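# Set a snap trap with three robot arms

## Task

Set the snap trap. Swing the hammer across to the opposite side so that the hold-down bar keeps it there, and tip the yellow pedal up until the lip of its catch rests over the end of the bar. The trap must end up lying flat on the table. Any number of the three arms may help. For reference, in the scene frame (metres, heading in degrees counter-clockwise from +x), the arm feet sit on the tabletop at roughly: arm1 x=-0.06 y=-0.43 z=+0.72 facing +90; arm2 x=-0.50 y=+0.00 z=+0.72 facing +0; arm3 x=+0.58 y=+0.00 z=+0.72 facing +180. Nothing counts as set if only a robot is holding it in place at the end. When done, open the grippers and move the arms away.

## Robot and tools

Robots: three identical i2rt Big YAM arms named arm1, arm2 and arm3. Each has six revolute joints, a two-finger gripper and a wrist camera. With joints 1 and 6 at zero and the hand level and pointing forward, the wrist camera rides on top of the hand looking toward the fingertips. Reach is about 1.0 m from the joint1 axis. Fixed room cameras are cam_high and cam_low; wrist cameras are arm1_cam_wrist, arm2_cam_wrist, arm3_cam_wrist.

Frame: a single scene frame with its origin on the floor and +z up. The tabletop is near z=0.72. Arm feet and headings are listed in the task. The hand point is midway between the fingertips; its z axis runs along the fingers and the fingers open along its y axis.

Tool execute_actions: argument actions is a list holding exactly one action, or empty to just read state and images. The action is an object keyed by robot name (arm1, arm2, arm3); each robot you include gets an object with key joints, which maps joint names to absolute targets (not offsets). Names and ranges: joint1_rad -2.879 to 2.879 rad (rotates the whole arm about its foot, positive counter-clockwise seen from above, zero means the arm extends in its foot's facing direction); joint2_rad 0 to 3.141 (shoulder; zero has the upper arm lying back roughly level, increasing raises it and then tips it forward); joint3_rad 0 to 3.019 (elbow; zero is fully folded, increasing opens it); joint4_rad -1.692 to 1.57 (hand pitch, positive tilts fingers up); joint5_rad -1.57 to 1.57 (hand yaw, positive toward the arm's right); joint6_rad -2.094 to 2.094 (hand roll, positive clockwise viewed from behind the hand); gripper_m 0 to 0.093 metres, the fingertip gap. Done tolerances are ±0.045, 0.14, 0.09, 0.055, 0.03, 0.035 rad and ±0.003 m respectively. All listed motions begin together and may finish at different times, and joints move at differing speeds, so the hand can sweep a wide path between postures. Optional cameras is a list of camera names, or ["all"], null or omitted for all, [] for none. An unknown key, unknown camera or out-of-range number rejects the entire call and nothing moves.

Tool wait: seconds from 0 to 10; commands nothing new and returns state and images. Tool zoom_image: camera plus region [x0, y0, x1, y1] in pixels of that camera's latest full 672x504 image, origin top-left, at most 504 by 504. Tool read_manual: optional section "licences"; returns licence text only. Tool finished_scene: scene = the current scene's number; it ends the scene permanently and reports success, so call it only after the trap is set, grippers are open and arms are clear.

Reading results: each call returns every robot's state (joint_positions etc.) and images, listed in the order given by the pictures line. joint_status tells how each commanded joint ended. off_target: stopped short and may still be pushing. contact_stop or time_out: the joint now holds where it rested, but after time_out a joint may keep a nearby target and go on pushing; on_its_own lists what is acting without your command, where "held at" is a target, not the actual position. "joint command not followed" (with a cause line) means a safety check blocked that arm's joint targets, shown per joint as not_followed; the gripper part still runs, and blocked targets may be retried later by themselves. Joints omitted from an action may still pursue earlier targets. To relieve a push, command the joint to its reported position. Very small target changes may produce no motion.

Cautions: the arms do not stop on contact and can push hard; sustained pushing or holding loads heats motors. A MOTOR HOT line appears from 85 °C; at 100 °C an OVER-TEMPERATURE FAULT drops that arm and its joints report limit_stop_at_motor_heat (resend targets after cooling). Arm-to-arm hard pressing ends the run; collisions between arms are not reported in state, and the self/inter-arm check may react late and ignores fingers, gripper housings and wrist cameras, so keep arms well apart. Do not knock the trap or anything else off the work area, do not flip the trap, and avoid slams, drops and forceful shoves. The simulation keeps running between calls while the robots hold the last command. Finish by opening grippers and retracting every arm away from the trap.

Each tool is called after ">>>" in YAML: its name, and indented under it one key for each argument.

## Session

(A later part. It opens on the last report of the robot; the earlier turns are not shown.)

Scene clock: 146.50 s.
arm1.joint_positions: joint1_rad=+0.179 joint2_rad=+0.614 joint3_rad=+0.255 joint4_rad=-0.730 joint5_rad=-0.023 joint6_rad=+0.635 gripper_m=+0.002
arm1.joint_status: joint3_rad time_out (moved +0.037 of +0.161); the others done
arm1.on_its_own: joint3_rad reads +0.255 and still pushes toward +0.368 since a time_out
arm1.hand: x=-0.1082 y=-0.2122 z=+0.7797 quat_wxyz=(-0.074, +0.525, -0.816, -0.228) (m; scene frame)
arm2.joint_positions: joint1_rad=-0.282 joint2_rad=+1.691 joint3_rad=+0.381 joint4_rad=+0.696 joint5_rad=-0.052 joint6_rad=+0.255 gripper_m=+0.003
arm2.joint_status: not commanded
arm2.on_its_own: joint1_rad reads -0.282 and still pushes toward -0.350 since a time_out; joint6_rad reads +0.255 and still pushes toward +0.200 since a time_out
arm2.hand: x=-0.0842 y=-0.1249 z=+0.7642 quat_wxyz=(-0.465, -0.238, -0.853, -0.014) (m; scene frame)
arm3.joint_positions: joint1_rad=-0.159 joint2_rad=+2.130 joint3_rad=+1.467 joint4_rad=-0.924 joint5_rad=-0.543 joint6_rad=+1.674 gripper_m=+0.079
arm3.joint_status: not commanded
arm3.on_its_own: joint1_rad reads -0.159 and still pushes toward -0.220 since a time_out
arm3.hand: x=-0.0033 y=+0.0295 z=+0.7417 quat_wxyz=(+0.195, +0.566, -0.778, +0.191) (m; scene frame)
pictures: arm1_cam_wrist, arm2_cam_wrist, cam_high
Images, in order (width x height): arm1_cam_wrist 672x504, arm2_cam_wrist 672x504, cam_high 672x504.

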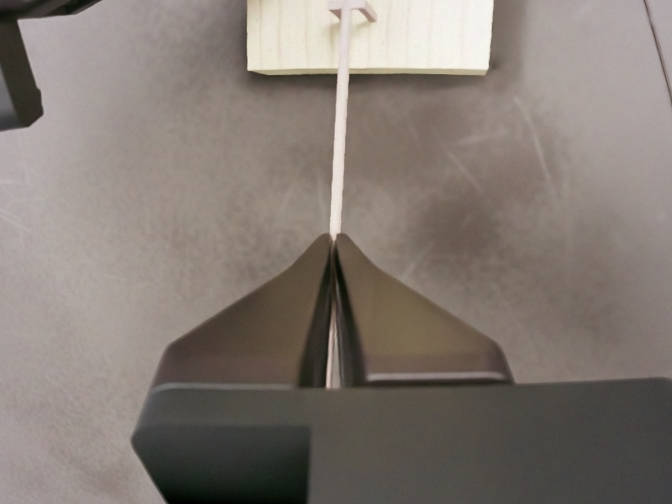

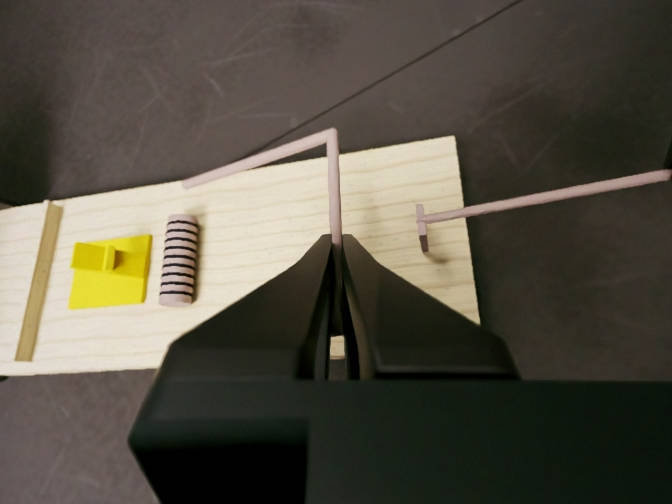

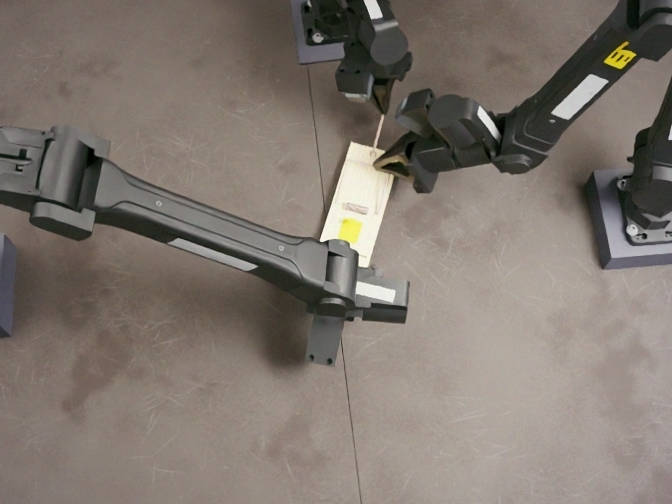

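>>> execute_actions:
  actions:
    - {"arm1":{"joints":{"gripper_m":0.0022,"joint1_rad":0.17,"joint2_rad":0.50,"joint3_rad":0.33,"joint4_rad":-0.75}}}
  cameras: ["arm1_cam_wrist","arm2_cam_wrist"]

Scene clock: 147.47 s.
arm1.joint_positions: joint1_rad=+0.179 joint2_rad=+0.514 joint3_rad=+0.255 joint4_rad=-0.756 joint5_rad=-0.007 joint6_rad=+0.645 gripper_m=+0.003
arm1.joint_status: all done
arm1.hand: x=-0.1058 y=-0.2102 z=+0.7967 quat_wxyz=(-0.093, +0.515, -0.812, -0.259) (m; scene frame)
arm2.joint_positions: joint1_rad=-0.282 joint2_rad=+1.691 joint3_rad=+0.381 joint4_rad=+0.696 joint5_rad=-0.052 joint6_rad=+0.255 gripper_m=+0.003
arm2.joint_status: not commanded
arm2.on_its_own: joint1_rad reads -0.282 and still pushes toward -0.350 since a time_out; joint6_rad reads +0.255 and still pushes toward +0.200 since a time_out
arm2.hand: x=-0.0842 y=-0.1249 z=+0.7642 quat_wxyz=(-0.465, -0.238, -0.853, -0.014) (m; scene frame)
arm3.joint_positions: joint1_rad=-0.159 joint2_rad=+2.130 joint3_rad=+1.467 joint4_rad=-0.924 joint5_rad=-0.543 joint6_rad=+1.674 gripper_m=+0.079
arm3.joint_status: not commanded
arm3.on_its_own: joint1_rad reads -0.159 and still pushes toward -0.220 since a time_out
arm3.hand: x=-0.0033 y=+0.0295 z=+0.7417 quat_wxyz=(+0.195, +0.566, -0.778, +0.191) (m; scene frame)
pictures: arm1_cam_wrist, arm2_cam_wrist
Images, in order (width x height): arm1_cam_wrist 672x504, arm2_cam_wrist 672x504.

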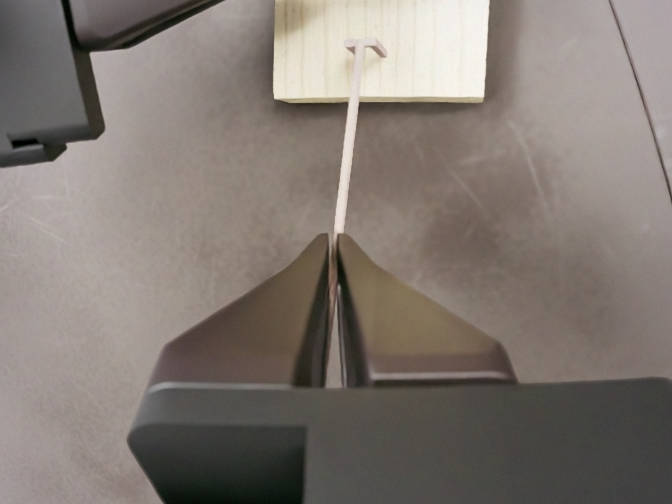

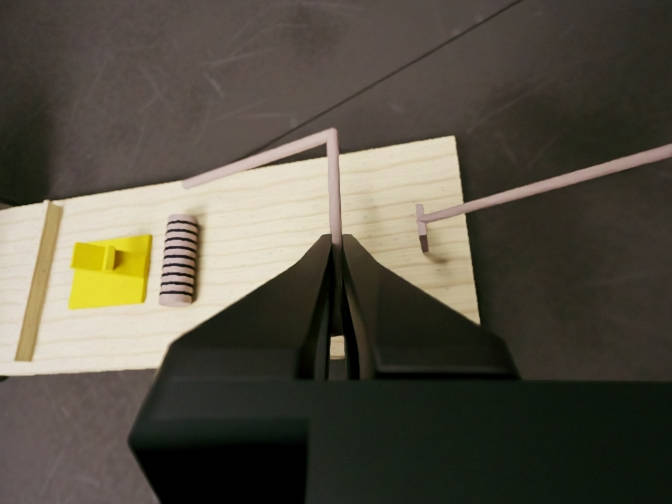

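>>> execute_actions:
  actions:
    - {"arm1":{"joints":{"joint1_rad":0.13,"joint4_rad":-0.6}}}
  cameras: ["arm2_cam_wrist"]

>>> execute_actions:
  actions:
    - {"arm1":{"joints":{"joint1_rad":0.10,"joint4_rad":-0.47,"joint2_rad":0.58}}}
  cameras: ["arm1_cam_wrist","arm2_cam_wrist","cam_high"]

Scene clock: 149.70 s.
arm1.joint_positions: joint1_rad=+0.158 joint2_rad=+0.514 joint3_rad=+0.255 joint4_rad=-0.737 joint5_rad=-0.025 joint6_rad=+0.649 gripper_m=+0.003
arm1.joint_status: joint4_rad time_out (moved +0.019 of +0.156); the others done
arm1.on_its_own: joint4_rad reads -0.737 and still pushes toward -0.600 since a time_out
arm1.hand: x=-0.1051 y=-0.2060 z=+0.7992 quat_wxyz=(-0.090, +0.506, -0.814, -0.270) (m; scene frame)
arm2.joint_positions: joint1_rad=-0.282 joint2_rad=+1.692 joint3_rad=+0.381 joint4_rad=+0.696 joint5_rad=-0.063 joint6_rad=+0.255 gripper_m=+0.003
arm2.joint_status: not commanded
arm2.on_its_own: joint1_rad reads -0.282 and still pushes toward -0.350 since a time_out; joint6_rad reads +0.255 and still pushes toward +0.200 since a time_out
arm2.hand: x=-0.0836 y=-0.1232 z=+0.7641 quat_wxyz=(-0.464, -0.235, -0.854, -0.018) (m; scene frame)
arm3.joint_positions: joint1_rad=-0.162 joint2_rad=+2.130 joint3_rad=+1.467 joint4_rad=-0.927 joint5_rad=-0.542 joint6_rad=+1.671 gripper_m=+0.079
arm3.joint_status: not commanded
arm3.on_its_own: joint1_rad reads -0.162 and still pushes toward -0.220 since a time_out
arm3.hand: x=-0.0027 y=+0.0313 z=+0.7417 quat_wxyz=(+0.194, +0.566, -0.778, +0.191) (m; scene frame)
pictures: arm2_cam_wrist
Images, in order (width x height): arm2_cam_wrist 672x504.

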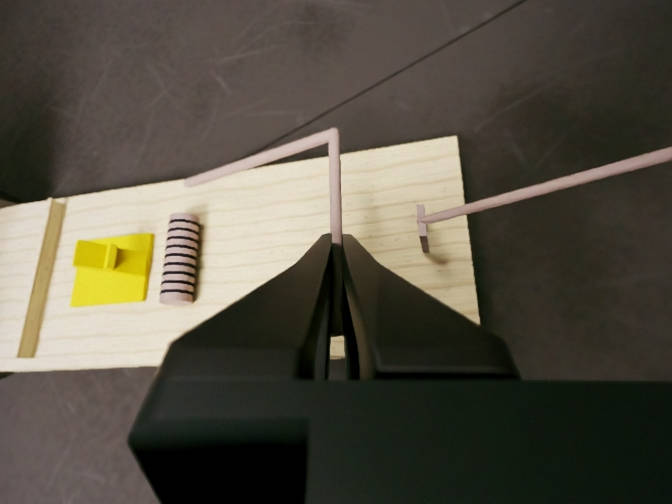

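not run: a stop came earlier in this reply.

>>> execute_actions:
  actions:
    - {"arm1":{"joints":{"gripper_m":0.003,"joint4_rad":-0.68,"joint2_rad":0.38,"joint3_rad":0.35}}}
  cameras: ["arm1_cam_wrist","arm2_cam_wrist","cam_high"]

Scene clock: 150.83 s.
arm1.joint_positions: joint1_rad=+0.138 joint2_rad=+0.377 joint3_rad=+0.296 joint4_rad=-0.702 joint5_rad=+0.007 joint6_rad=+0.638 gripper_m=+0.003
arm1.joint_status: all done
arm1.hand: x=-0.0983 y=-0.1834 z=+0.8557 quat_wxyz=(-0.146, +0.479, -0.789, -0.355) (m; scene frame)
arm2.joint_positions: joint1_rad=-0.282 joint2_rad=+1.692 joint3_rad=+0.381 joint4_rad=+0.696 joint5_rad=-0.063 joint6_rad=+0.255 gripper_m=+0.003
arm2.joint_status: not commanded
arm2.on_its_own: joint1_rad reads -0.282 and still pushes toward -0.350 since a time_out; joint6_rad reads +0.255 and still pushes toward +0.200 since a time_out
arm2.hand: x=-0.0836 y=-0.1232 z=+0.7641 quat_wxyz=(-0.464, -0.235, -0.854, -0.018) (m; scene frame)
arm3.joint_positions: joint1_rad=-0.162 joint2_rad=+2.130 joint3_rad=+1.467 joint4_rad=-0.927 joint5_rad=-0.542 joint6_rad=+1.671 gripper_m=+0.079
arm3.joint_status: not commanded
arm3.on_its_own: joint1_rad reads -0.162 and still pushes toward -0.220 since a time_out
arm3.hand: x=-0.0027 y=+0.0313 z=+0.7417 quat_wxyz=(+0.194, +0.566, -0.778, +0.191) (m; scene frame)
pictures: arm1_cam_wrist, arm2_cam_wrist, cam_high
Images, in order (width x height): arm1_cam_wrist 672x504, arm2_cam_wrist 672x504, cam_high 672x504.

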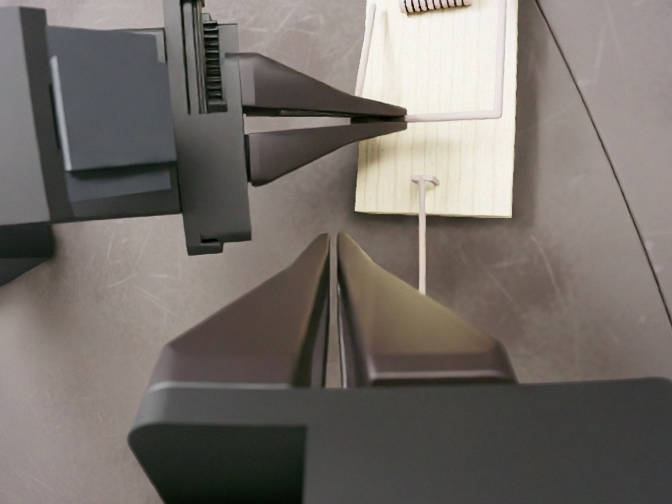

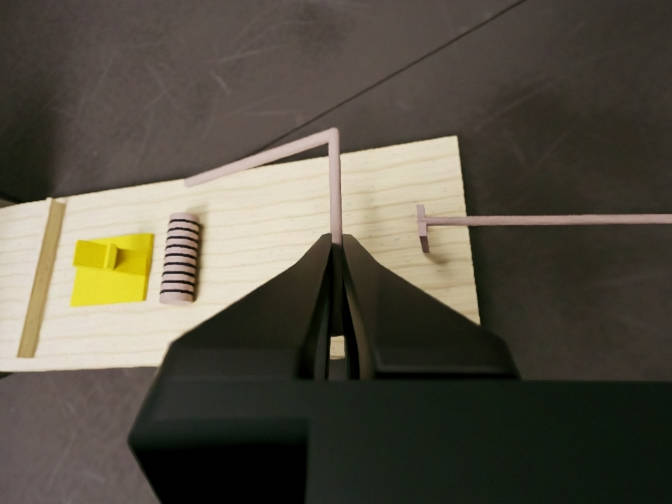

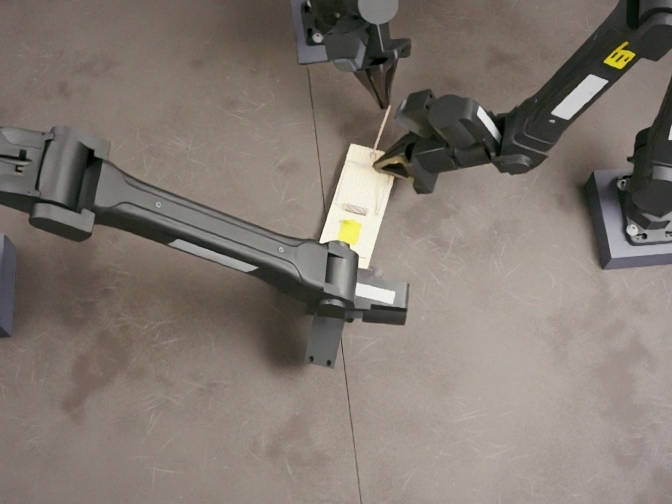

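>>> execute_actions:
  actions:
    - {"arm1":{"joints":{"gripper_m":0,"joint1_rad":-0.65,"joint5_rad":-1.0,"joint6_rad":0}}}
  cameras: []

>>> execute_actions:
  actions:
    - {"arm1":{"joints":{"joint2_rad":1.25,"joint3_rad":0.02,"joint4_rad":0.37}}}
  cameras: ["arm1_cam_wrist","cam_high"]

Scene clock: 153.10 s.
arm1.joint_positions: joint1_rad=-0.644 joint2_rad=+0.377 joint3_rad=+0.296 joint4_rad=-0.702 joint5_rad=-0.996 joint6_rad=+0.018 gripper_m=+0.001
arm1.joint_status: all done
arm1.hand: x=-0.0638 y=-0.1885 z=+0.9110 quat_wxyz=(-0.092, +0.528, -0.642, -0.548) (m; scene frame)
arm2.joint_positions: joint1_rad=-0.282 joint2_rad=+1.692 joint3_rad=+0.381 joint4_rad=+0.696 joint5_rad=-0.063 joint6_rad=+0.255 gripper_m=+0.003
arm2.joint_status: not commanded
arm2.on_its_own: joint1_rad reads -0.282 and still pushes toward -0.350 since a time_out; joint6_rad reads +0.255 and still pushes toward +0.200 since a time_out
arm2.hand: x=-0.0836 y=-0.1232 z=+0.7641 quat_wxyz=(-0.464, -0.235, -0.854, -0.018) (m; scene frame)
arm3.joint_positions: joint1_rad=-0.162 joint2_rad=+2.130 joint3_rad=+1.467 joint4_rad=-0.927 joint5_rad=-0.542 joint6_rad=+1.671 gripper_m=+0.079
arm3.joint_status: not commanded
arm3.on_its_own: joint1_rad reads -0.162 and still pushes toward -0.220 since a time_out
arm3.hand: x=-0.0027 y=+0.0313 z=+0.7417 quat_wxyz=(+0.194, +0.566, -0.778, +0.191) (m; scene frame)
pictures: none
No camera images: the call's "cameras" was empty. Leave "cameras" out to get every camera's image.

Scene clock: 154.67 s.
arm1.joint_positions: joint1_rad=-0.644 joint2_rad=+1.246 joint3_rad=+0.020 joint4_rad=+0.344 joint5_rad=-0.999 joint6_rad=+0.016 gripper_m=+0.001
arm1.joint_status: all done
arm1.hand: x=-0.0606 y=-0.1829 z=+0.7497 quat_wxyz=(-0.052, +0.516, -0.665, -0.538) (m; scene frame)
arm2.joint_positions: joint1_rad=-0.282 joint2_rad=+1.692 joint3_rad=+0.381 joint4_rad=+0.696 joint5_rad=-0.063 joint6_rad=+0.255 gripper_m=+0.003
arm2.joint_status: not commanded
arm2.on_its_own: joint1_rad reads -0.282 and still pushes toward -0.350 since a time_out; joint6_rad reads +0.255 and still pushes toward +0.200 since a time_out
arm2.hand: x=-0.0836 y=-0.1232 z=+0.7641 quat_wxyz=(-0.464, -0.235, -0.854, -0.018) (m; scene frame)
arm3.joint_positions: joint1_rad=-0.162 joint2_rad=+2.130 joint3_rad=+1.467 joint4_rad=-0.927 joint5_rad=-0.542 joint6_rad=+1.671 gripper_m=+0.079
arm3.joint_status: not commanded
arm3.on_its_own: joint1_rad reads -0.162 and still pushes toward -0.220 since a time_out
arm3.hand: x=-0.0027 y=+0.0313 z=+0.7417 quat_wxyz=(+0.194, +0.566, -0.778, +0.191) (m; scene frame)
pictures: arm1_cam_wrist, cam_high
Images, in order (width x height): arm1_cam_wrist 672x504, cam_high 672x504.

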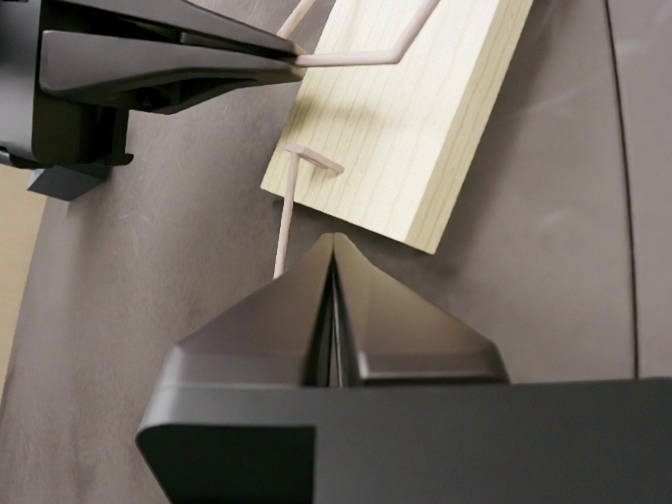

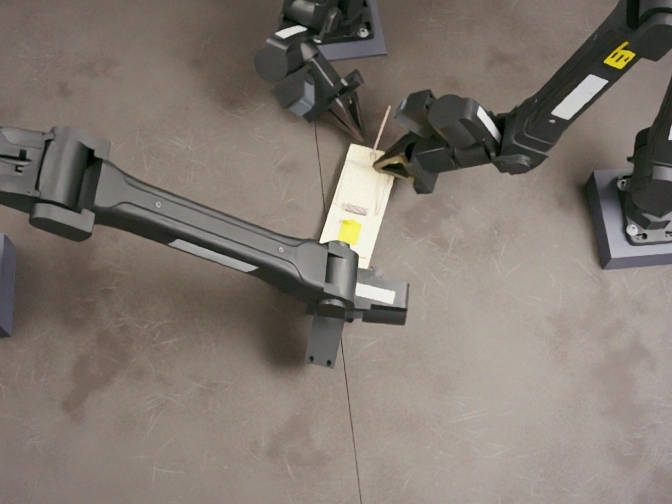

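Increase q5 for a better crossing, lower, sweep in.

>>> execute_actions:
  actions:
    - {"arm1":{"joints":{"joint5_rad":-1.2,"joint4_rad":0.17,"joint2_rad":1.3}}}
  cameras: ["arm1_cam_wrist"]

>>> execute_actions:
  actions:
    - {"arm1":{"joints":{"joint1_rad":-0.55}}}
  cameras: ["arm1_cam_wrist","cam_high","arm2_cam_wrist"]

Scene clock: 155.83 s.
arm1.joint_positions: joint1_rad=-0.644 joint2_rad=+1.295 joint3_rad=+0.020 joint4_rad=+0.187 joint5_rad=-1.196 joint6_rad=+0.016 gripper_m=+0.001
arm1.joint_status: all done
arm1.hand: x=-0.0974 y=-0.2079 z=+0.7540 quat_wxyz=(+0.080, +0.481, -0.655, -0.577) (m; scene frame)
arm2.joint_positions: joint1_rad=-0.282 joint2_rad=+1.692 joint3_rad=+0.381 joint4_rad=+0.696 joint5_rad=-0.063 joint6_rad=+0.255 gripper_m=+0.003
arm2.joint_status: not commanded
arm2.on_its_own: joint1_rad reads -0.282 and still pushes toward -0.350 since a time_out; joint6_rad reads +0.255 and still pushes toward +0.200 since a time_out
arm2.hand: x=-0.0836 y=-0.1232 z=+0.7641 quat_wxyz=(-0.464, -0.235, -0.854, -0.018) (m; scene frame)
arm3.joint_positions: joint1_rad=-0.162 joint2_rad=+2.130 joint3_rad=+1.467 joint4_rad=-0.927 joint5_rad=-0.542 joint6_rad=+1.671 gripper_m=+0.079
arm3.joint_status: not commanded
arm3.on_its_own: joint1_rad reads -0.162 and still pushes toward -0.220 since a time_out
arm3.hand: x=-0.0027 y=+0.0313 z=+0.7417 quat_wxyz=(+0.194, +0.566, -0.778, +0.191) (m; scene frame)
pictures: arm1_cam_wrist
Images, in order (width x height): arm1_cam_wrist 672x504.

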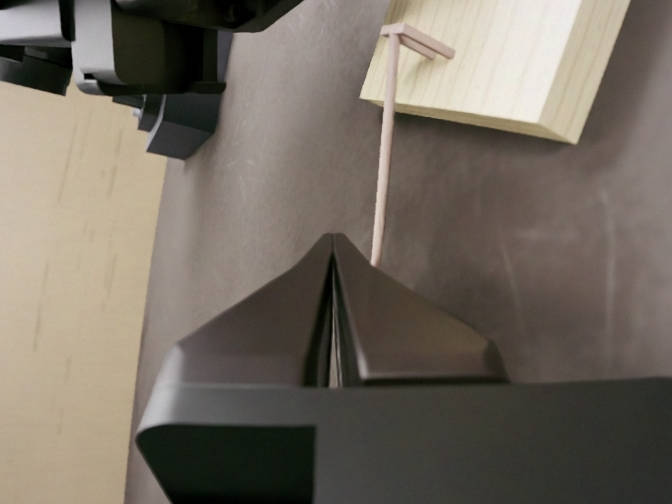

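Scene clock: 156.53 s.
arm1.joint_positions: joint1_rad=-0.558 joint2_rad=+1.295 joint3_rad=+0.020 joint4_rad=+0.187 joint5_rad=-1.197 joint6_rad=+0.016 gripper_m=+0.001
arm1.joint_status: all done
arm1.hand: x=-0.1164 y=-0.2119 z=+0.7541 quat_wxyz=(+0.105, +0.509, -0.634, -0.573) (m; scene frame)
arm2.joint_positions: joint1_rad=-0.282 joint2_rad=+1.692 joint3_rad=+0.381 joint4_rad=+0.696 joint5_rad=-0.063 joint6_rad=+0.255 gripper_m=+0.003
arm2.joint_status: not commanded
arm2.on_its_own: joint1_rad reads -0.282 and still pushes toward -0.350 since a time_out; joint6_rad reads +0.255 and still pushes toward +0.200 since a time_out
arm2.hand: x=-0.0836 y=-0.1232 z=+0.7641 quat_wxyz=(-0.464, -0.235, -0.854, -0.018) (m; scene frame)
arm3.joint_positions: joint1_rad=-0.162 joint2_rad=+2.130 joint3_rad=+1.467 joint4_rad=-0.927 joint5_rad=-0.542 joint6_rad=+1.671 gripper_m=+0.079
arm3.joint_status: not commanded
arm3.on_its_own: joint1_rad reads -0.162 and still pushes toward -0.220 since a time_out
arm3.hand: x=-0.0027 y=+0.0313 z=+0.7417 quat_wxyz=(+0.194, +0.566, -0.778, +0.191) (m; scene frame)
pictures: arm1_cam_wrist, arm2_cam_wrist, cam_high
Images, in order (width x height): arm1_cam_wrist 672x504, arm2_cam_wrist 672x504, cam_high 672x504.

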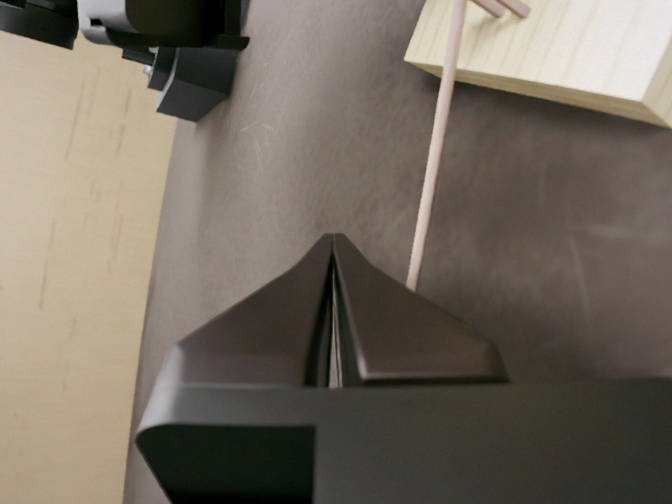

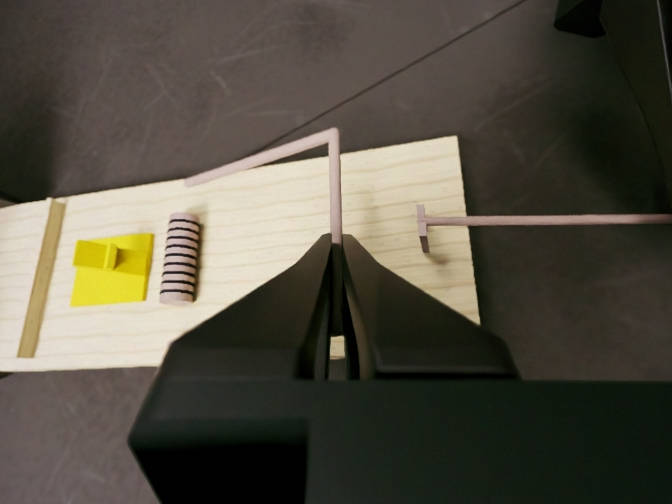

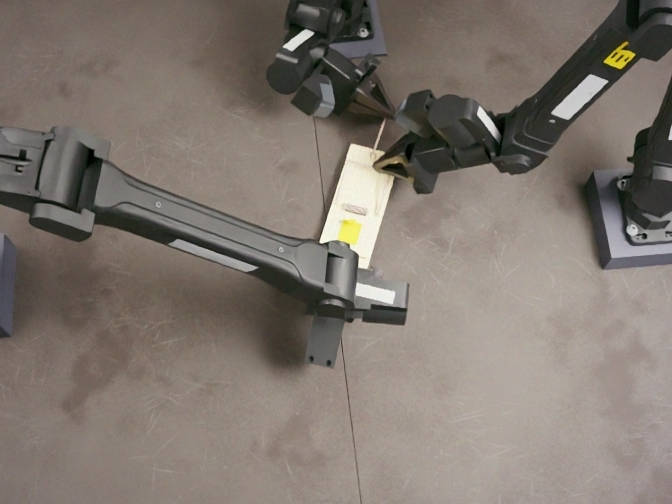

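>>> execute_actions:
  actions:
    - {"arm1":{"joints":{"joint1_rad":-0.82}}}
  cameras: []

>>> execute_actions:
  actions:
    - {"arm1":{"joints":{"joint2_rad":1.51,"joint3_rad":0.12,"joint4_rad":0.36}}}
  cameras: ["arm1_cam_wrist"]

>>> execute_actions:
  actions:
    - {"arm1":{"joints":{"joint1_rad":-0.62}}}
  cameras: ["arm1_cam_wrist","cam_high","arm2_cam_wrist"]

Scene clock: 157.93 s.
arm1.joint_positions: joint1_rad=-0.812 joint2_rad=+1.295 joint3_rad=+0.020 joint4_rad=+0.187 joint5_rad=-1.197 joint6_rad=+0.016 gripper_m=+0.001
arm1.joint_status: all done
arm1.hand: x=-0.0597 y=-0.2047 z=+0.7540 quat_wxyz=(+0.031, +0.424, -0.693, -0.582) (m; scene frame)
arm2.joint_positions: joint1_rad=-0.282 joint2_rad=+1.692 joint3_rad=+0.381 joint4_rad=+0.696 joint5_rad=-0.063 joint6_rad=+0.255 gripper_m=+0.003
arm2.joint_status: not commanded
arm2.on_its_own: joint1_rad reads -0.282 and still pushes toward -0.350 since a time_out; joint6_rad reads +0.255 and still pushes toward +0.200 since a time_out
arm2.hand: x=-0.0836 y=-0.1232 z=+0.7641 quat_wxyz=(-0.464, -0.235, -0.854, -0.018) (m; scene frame)
arm3.joint_positions: joint1_rad=-0.162 joint2_rad=+2.130 joint3_rad=+1.467 joint4_rad=-0.927 joint5_rad=-0.542 joint6_rad=+1.671 gripper_m=+0.079
arm3.joint_status: not commanded
arm3.on_its_own: joint1_rad reads -0.162 and still pushes toward -0.220 since a time_out
arm3.hand: x=-0.0027 y=+0.0313 z=+0.7417 quat_wxyz=(+0.194, +0.566, -0.778, +0.191) (m; scene frame)
pictures: none
No camera images: the call's "cameras" was empty. Leave "cameras" out to get every camera's image.

Scene clock: 158.83 s.
arm1.joint_positions: joint1_rad=-0.812 joint2_rad=+1.470 joint3_rad=+0.115 joint4_rad=+0.347 joint5_rad=-1.232 joint6_rad=+0.017 gripper_m=+0.001
arm1.joint_status: all done
arm1.hand: x=-0.0301 y=-0.1723 z=+0.7569 quat_wxyz=(+0.008, +0.441, -0.667, -0.600) (m; scene frame)
arm2.joint_positions: joint1_rad=-0.282 joint2_rad=+1.692 joint3_rad=+0.381 joint4_rad=+0.696 joint5_rad=-0.063 joint6_rad=+0.255 gripper_m=+0.003
arm2.joint_status: not commanded
arm2.on_its_own: joint1_rad reads -0.282 and still pushes toward -0.350 since a time_out; joint6_rad reads +0.255 and still pushes toward +0.200 since a time_out
arm2.hand: x=-0.0836 y=-0.1232 z=+0.7641 quat_wxyz=(-0.464, -0.235, -0.854, -0.018) (m; scene frame)
arm3.joint_positions: joint1_rad=-0.162 joint2_rad=+2.130 joint3_rad=+1.467 joint4_rad=-0.927 joint5_rad=-0.542 joint6_rad=+1.671 gripper_m=+0.079
arm3.joint_status: not commanded
arm3.on_its_own: joint1_rad reads -0.162 and still pushes toward -0.220 since a time_out
arm3.hand: x=-0.0027 y=+0.0313 z=+0.7417 quat_wxyz=(+0.194, +0.566, -0.778, +0.191) (m; scene frame)
pictures: arm1_cam_wrist
Images, in order (width x height): arm1_cam_wrist 672x504.

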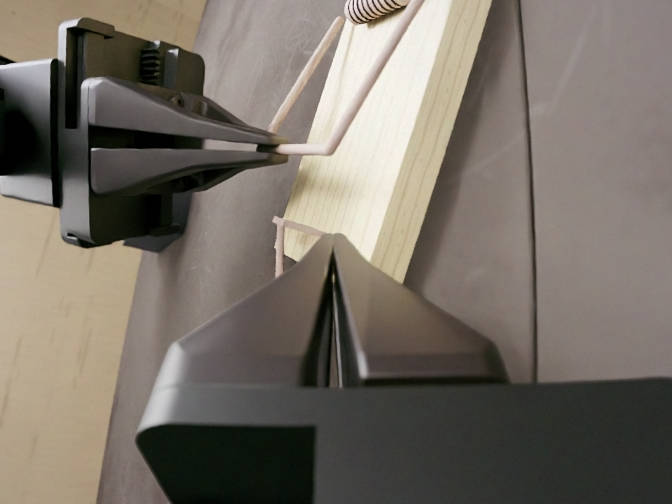

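Scene clock: 159.67 s.
arm1.joint_positions: joint1_rad=-0.632 joint2_rad=+1.476 joint3_rad=+0.125 joint4_rad=+0.358 joint5_rad=-1.215 joint6_rad=+0.009 gripper_m=+0.001
arm1.joint_status: all done
arm1.hand: x=-0.0719 y=-0.1658 z=+0.7561 quat_wxyz=(+0.050, +0.505, -0.624, -0.594) (m; scene frame)
arm2.joint_positions: joint1_rad=-0.282 joint2_rad=+1.692 joint3_rad=+0.381 joint4_rad=+0.696 joint5_rad=-0.063 joint6_rad=+0.255 gripper_m=+0.003
arm2.joint_status: not commanded
arm2.on_its_own: joint1_rad reads -0.282 and still pushes toward -0.350 since a time_out; joint6_rad reads +0.255 and still pushes toward +0.200 since a time_out
arm2.hand: x=-0.0836 y=-0.1232 z=+0.7641 quat_wxyz=(-0.464, -0.235, -0.854, -0.018) (m; scene frame)
arm3.joint_positions: joint1_rad=-0.162 joint2_rad=+2.130 joint3_rad=+1.467 joint4_rad=-0.927 joint5_rad=-0.542 joint6_rad=+1.671 gripper_m=+0.079
arm3.joint_status: not commanded
arm3.on_its_own: joint1_rad reads -0.162 and still pushes toward -0.220 since a time_out
arm3.hand: x=-0.0027 y=+0.0313 z=+0.7417 quat_wxyz=(+0.194, +0.566, -0.778, +0.191) (m; scene frame)
pictures: arm1_cam_wrist, arm2_cam_wrist, cam_high
Images, in order (width x height): arm1_cam_wrist 672x504, arm2_cam_wrist 672x504, cam_high 672x504.

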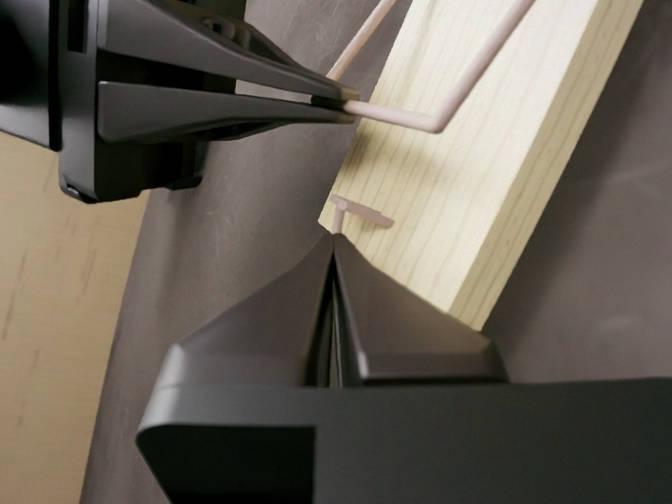

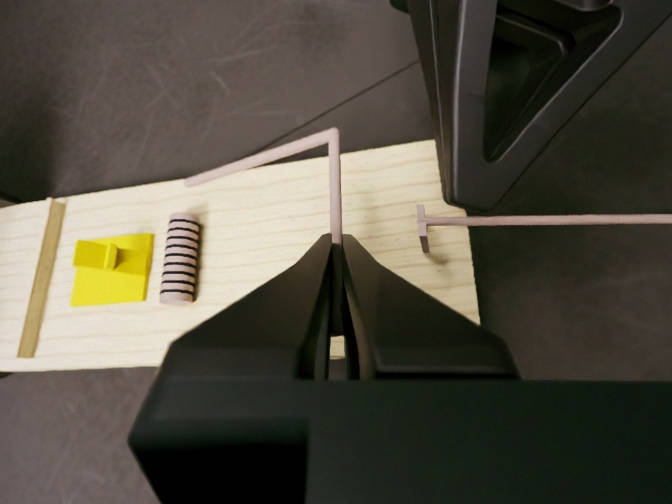

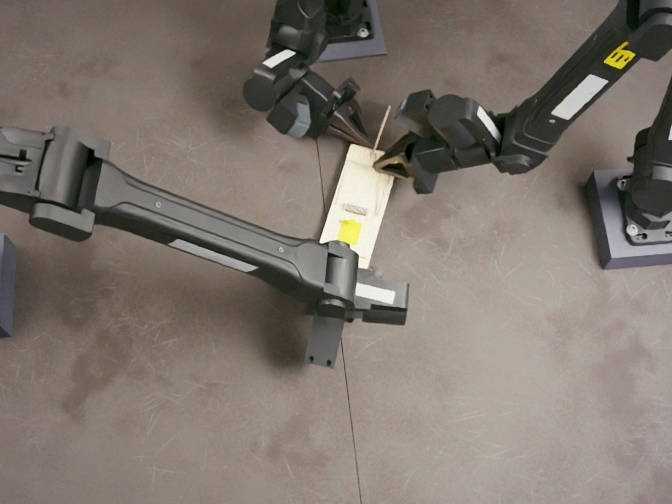

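>>> execute_actions:
  actions:
    - {"arm1":{"joints":{"joint1_rad":-0.72,"joint3_rad":0.05,"joint2_rad":1.47,"joint4_rad":0.3}}}
  cameras: ["arm2_cam_wrist"]

>>> execute_actions:
  actions:
    - {"arm1":{"joints":{"joint1_rad":-0.55}}}
  cameras: ["arm1_cam_wrist","arm2_cam_wrist"]

Scene clock: 160.77 s.
arm1.joint_positions: joint1_rad=-0.709 joint2_rad=+1.442 joint3_rad=+0.083 joint4_rad=+0.343 joint5_rad=-1.224 joint6_rad=+0.005 gripper_m=+0.001
arm1.joint_status: all done
arm1.hand: x=-0.0643 y=-0.1805 z=+0.7558 quat_wxyz=(+0.037, +0.477, -0.645, -0.596) (m; scene frame)
arm2.joint_positions: joint1_rad=-0.282 joint2_rad=+1.692 joint3_rad=+0.381 joint4_rad=+0.696 joint5_rad=-0.063 joint6_rad=+0.255 gripper_m=+0.003
arm2.joint_status: not commanded
arm2.on_its_own: joint1_rad reads -0.282 and still pushes toward -0.350 since a time_out; joint6_rad reads +0.255 and still pushes toward +0.200 since a time_out
arm2.hand: x=-0.0836 y=-0.1232 z=+0.7641 quat_wxyz=(-0.464, -0.235, -0.854, -0.018) (m; scene frame)
arm3.joint_positions: joint1_rad=-0.162 joint2_rad=+2.130 joint3_rad=+1.467 joint4_rad=-0.927 joint5_rad=-0.542 joint6_rad=+1.671 gripper_m=+0.079
arm3.joint_status: not commanded
arm3.on_its_own: joint1_rad reads -0.162 and still pushes toward -0.220 since a time_out
arm3.hand: x=-0.0027 y=+0.0313 z=+0.7417 quat_wxyz=(+0.194, +0.566, -0.778, +0.191) (m; scene frame)
pictures: arm2_cam_wrist
Images, in order (width x height): arm2_cam_wrist 672x504.

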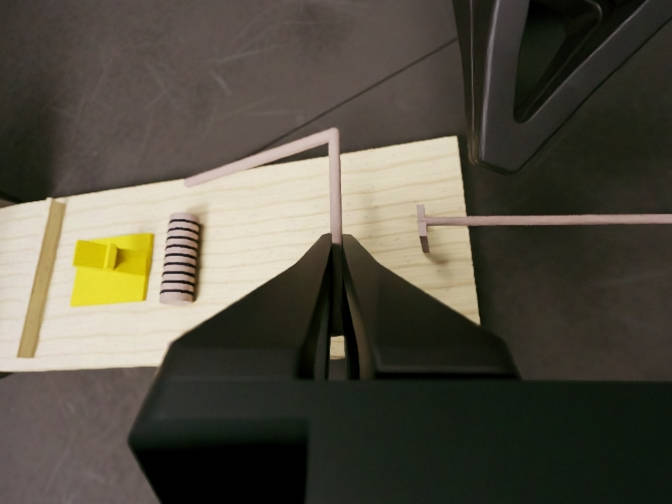

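Scene clock: 161.57 s.
arm1.joint_positions: joint1_rad=-0.565 joint2_rad=+1.442 joint3_rad=+0.083 joint4_rad=+0.343 joint5_rad=-1.222 joint6_rad=+0.003 gripper_m=+0.001
arm1.joint_status: all done
arm1.hand: x=-0.0999 y=-0.1837 z=+0.7557 quat_wxyz=(+0.078, +0.523, -0.609, -0.592) (m; scene frame)
arm2.joint_positions: joint1_rad=-0.282 joint2_rad=+1.692 joint3_rad=+0.381 joint4_rad=+0.696 joint5_rad=-0.063 joint6_rad=+0.255 gripper_m=+0.003
arm2.joint_status: not commanded
arm2.on_its_own: joint1_rad reads -0.282 and still pushes toward -0.350 since a time_out; joint6_rad reads +0.255 and still pushes toward +0.200 since a time_out
arm2.hand: x=-0.0836 y=-0.1232 z=+0.7641 quat_wxyz=(-0.464, -0.235, -0.854, -0.018) (m; scene frame)
arm3.joint_positions: joint1_rad=-0.162 joint2_rad=+2.130 joint3_rad=+1.467 joint4_rad=-0.927 joint5_rad=-0.542 joint6_rad=+1.671 gripper_m=+0.079
arm3.joint_status: not commanded
arm3.on_its_own: joint1_rad reads -0.162 and still pushes toward -0.220 since a time_out
arm3.hand: x=-0.0027 y=+0.0313 z=+0.7417 quat_wxyz=(+0.194, +0.566, -0.778, +0.191) (m; scene frame)
pictures: arm1_cam_wrist, arm2_cam_wrist
Images, in order (width x height): arm1_cam_wrist 672x504, arm2_cam_wrist 672x504.

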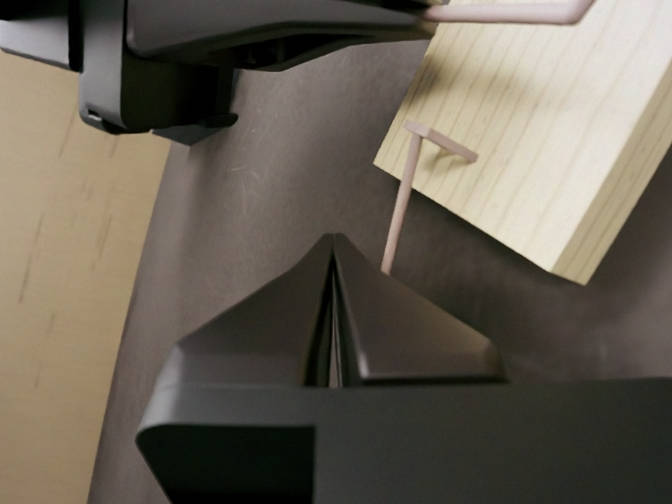

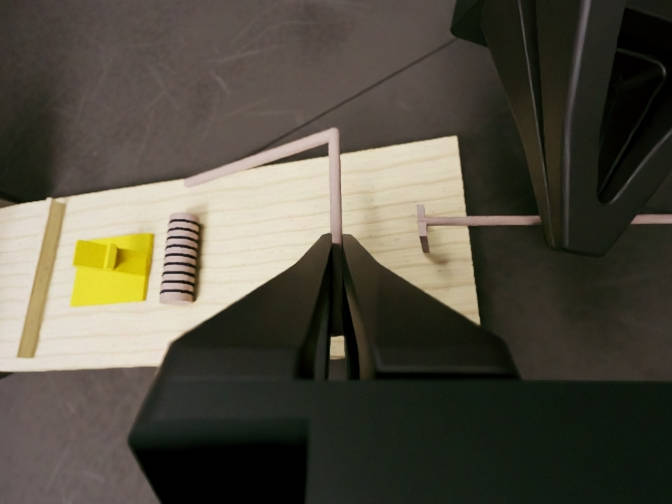

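>>> execute_actions:
  actions:
    - {"arm1":{"joints":{"joint1_rad":-0.72,"joint2_rad":1.38,"joint6_rad":-1.1}}}
  cameras: []

>>> execute_actions:
  actions:
    - {"arm1":{"joints":{"joint2_rad":1.5}}}
  cameras: ["arm1_cam_wrist","arm2_cam_wrist"]

Scene clock: 163.73 s.
arm1.joint_positions: joint1_rad=-0.713 joint2_rad=+1.388 joint3_rad=+0.056 joint4_rad=+0.318 joint5_rad=-1.203 joint6_rad=-1.082 gripper_m=+0.001
arm1.joint_status: all done
arm1.hand: x=-0.0677 y=-0.1878 z=+0.7560 quat_wxyz=(-0.280, +0.745, -0.311, -0.520) (m; scene frame)
arm2.joint_positions: joint1_rad=-0.282 joint2_rad=+1.692 joint3_rad=+0.381 joint4_rad=+0.696 joint5_rad=-0.063 joint6_rad=+0.255 gripper_m=+0.003
arm2.joint_status: not commanded
arm2.on_its_own: joint1_rad reads -0.282 and still pushes toward -0.350 since a time_out; joint6_rad reads +0.255 and still pushes toward +0.200 since a time_out
arm2.hand: x=-0.0836 y=-0.1232 z=+0.7641 quat_wxyz=(-0.464, -0.235, -0.854, -0.018) (m; scene frame)
arm3.joint_positions: joint1_rad=-0.162 joint2_rad=+2.130 joint3_rad=+1.467 joint4_rad=-0.927 joint5_rad=-0.542 joint6_rad=+1.671 gripper_m=+0.079
arm3.joint_status: not commanded
arm3.on_its_own: joint1_rad reads -0.162 and still pushes toward -0.220 since a time_out
arm3.hand: x=-0.0027 y=+0.0313 z=+0.7417 quat_wxyz=(+0.194, +0.566, -0.778, +0.191) (m; scene frame)
pictures: none
No camera images: the call's "cameras" was empty. Leave "cameras" out to get every camera's image.

Scene clock: 164.47 s.
arm1.joint_positions: joint1_rad=-0.713 joint2_rad=+1.499 joint3_rad=+0.056 joint4_rad=+0.318 joint5_rad=-1.203 joint6_rad=-1.082 gripper_m=+0.001
arm1.joint_status: all done
arm1.hand: x=-0.0756 y=-0.1973 z=+0.7389 quat_wxyz=(-0.236, +0.737, -0.342, -0.532) (m; scene frame)
arm2.joint_positions: joint1_rad=-0.282 joint2_rad=+1.692 joint3_rad=+0.381 joint4_rad=+0.696 joint5_rad=-0.063 joint6_rad=+0.255 gripper_m=+0.003
arm2.joint_status: not commanded
arm2.on_its_own: joint1_rad reads -0.282 and still pushes toward -0.350 since a time_out; joint6_rad reads +0.255 and still pushes toward +0.200 since a time_out
arm2.hand: x=-0.0836 y=-0.1232 z=+0.7641 quat_wxyz=(-0.464, -0.235, -0.854, -0.018) (m; scene frame)
arm3.joint_positions: joint1_rad=-0.162 joint2_rad=+2.130 joint3_rad=+1.467 joint4_rad=-0.927 joint5_rad=-0.542 joint6_rad=+1.671 gripper_m=+0.079
arm3.joint_status: not commanded
arm3.on_its_own: joint1_rad reads -0.162 and still pushes toward -0.220 since a time_out
arm3.hand: x=-0.0027 y=+0.0313 z=+0.7417 quat_wxyz=(+0.194, +0.566, -0.778, +0.191) (m; scene frame)
pictures: arm1_cam_wrist, arm2_cam_wrist
Images, in order (width x height): arm1_cam_wrist 672x504, arm2_cam_wrist 672x504.

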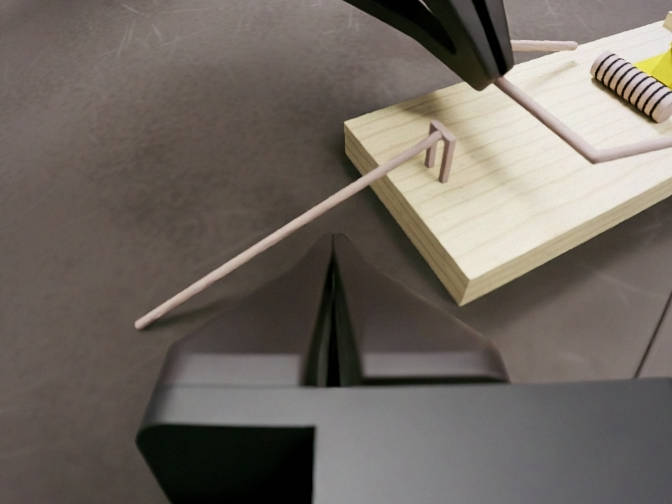

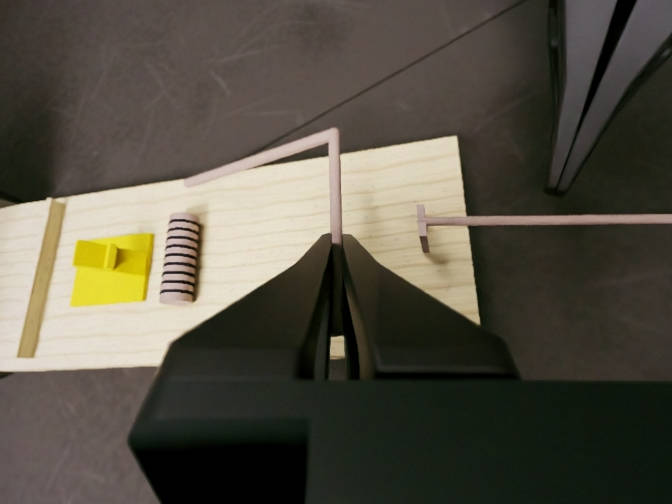

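>>> execute_actions:
  actions:
    - {"arm1":{"joints":{"joint1_rad":-0.55,"joint2_rad":1.52,"joint3_rad":0.09,"joint4_rad":0.33}}}
  cameras: ["arm1_cam_wrist","arm2_cam_wrist"]

>>> execute_actions:
  actions:
    - {"arm1":{"joints":{"joint2_rad":1.25,"joint4_rad":0.1}}}
  cameras: ["arm1_cam_wrist","cam_high"]

Scene clock: 165.50 s.
arm1.joint_positions: joint1_rad=-0.588 joint2_rad=+1.510 joint3_rad=+0.085 joint4_rad=+0.318 joint5_rad=-1.195 joint6_rad=-1.082 gripper_m=+0.001
arm1.joint_status: all done
arm1.hand: x=-0.0969 y=-0.1900 z=+0.7392 quat_wxyz=(-0.210, +0.760, -0.292, -0.541) (m; scene frame)
arm2.joint_positions: joint1_rad=-0.282 joint2_rad=+1.697 joint3_rad=+0.368 joint4_rad=+0.696 joint5_rad=-0.055 joint6_rad=+0.255 gripper_m=+0.003
arm2.joint_status: not commanded
arm2.on_its_own: joint1_rad reads -0.282 and still pushes toward -0.350 since a time_out; joint6_rad reads +0.255 and still pushes toward +0.200 since a time_out
arm2.hand: x=-0.0914 y=-0.1221 z=+0.7576 quat_wxyz=(-0.456, -0.239, -0.857, -0.015) (m; scene frame)
arm3.joint_positions: joint1_rad=-0.162 joint2_rad=+2.130 joint3_rad=+1.467 joint4_rad=-0.927 joint5_rad=-0.550 joint6_rad=+1.722 gripper_m=+0.079
arm3.joint_status: not commanded
arm3.on_its_own: joint1_rad reads -0.162 and still pushes toward -0.220 since a time_out
arm3.hand: x=-0.0030 y=+0.0301 z=+0.7424 quat_wxyz=(+0.192, +0.545, -0.791, +0.199) (m; scene frame)
pictures: arm1_cam_wrist, arm2_cam_wrist
Images, in order (width x height): arm1_cam_wrist 672x504, arm2_cam_wrist 672x504.

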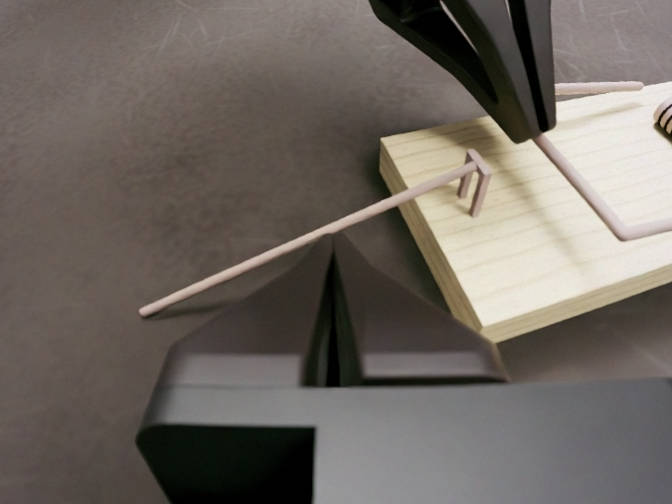

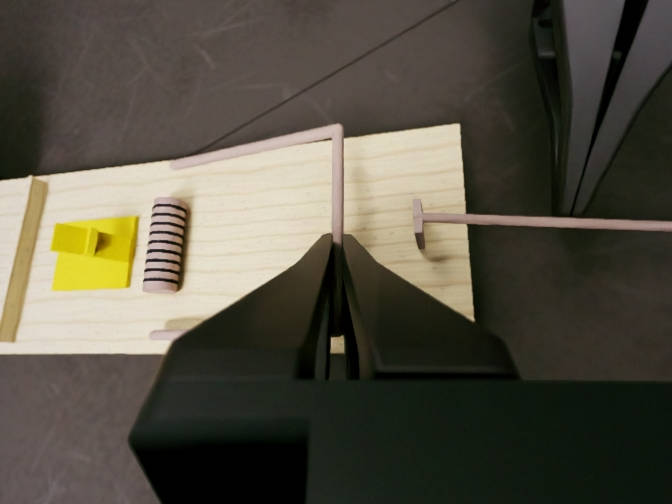

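Scene clock: 166.50 s.
arm1.joint_positions: joint1_rad=-0.559 joint2_rad=+1.251 joint3_rad=+0.085 joint4_rad=+0.117 joint5_rad=-1.197 joint6_rad=-1.083 gripper_m=+0.001
arm1.joint_status: all done
arm1.hand: x=-0.1025 y=-0.1890 z=+0.7686 quat_wxyz=(-0.225, +0.767, -0.264, -0.540) (m; scene frame)
arm2.joint_positions: joint1_rad=-0.282 joint2_rad=+1.697 joint3_rad=+0.368 joint4_rad=+0.696 joint5_rad=-0.055 joint6_rad=+0.255 gripper_m=+0.003
arm2.joint_status: not commanded
arm2.on_its_own: joint1_rad reads -0.282 and still pushes toward -0.350 since a time_out; joint6_rad reads +0.255 and still pushes toward +0.200 since a time_out
arm2.hand: x=-0.0914 y=-0.1221 z=+0.7576 quat_wxyz=(-0.456, -0.239, -0.857, -0.015) (m; scene frame)
arm3.joint_positions: joint1_rad=-0.162 joint2_rad=+2.130 joint3_rad=+1.467 joint4_rad=-0.925 joint5_rad=-0.550 joint6_rad=+1.717 gripper_m=+0.079
arm3.joint_status: not commanded
arm3.on_its_own: joint1_rad reads -0.162 and still pushes toward -0.220 since a time_out
arm3.hand: x=-0.0032 y=+0.0302 z=+0.7424 quat_wxyz=(+0.193, +0.547, -0.790, +0.198) (m; scene frame)
pictures: arm1_cam_wrist, cam_high
Images, in order (width x height): arm1_cam_wrist 672x504, cam_high 672x504.

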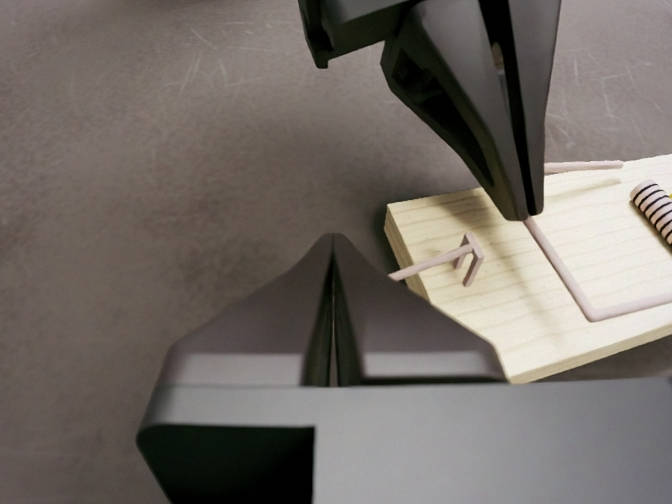

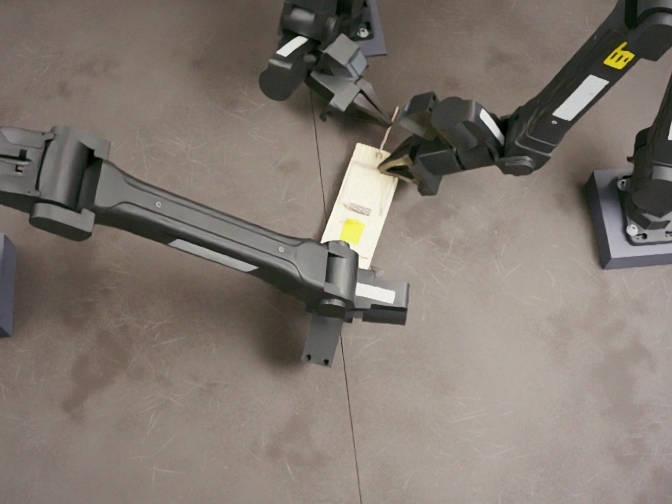

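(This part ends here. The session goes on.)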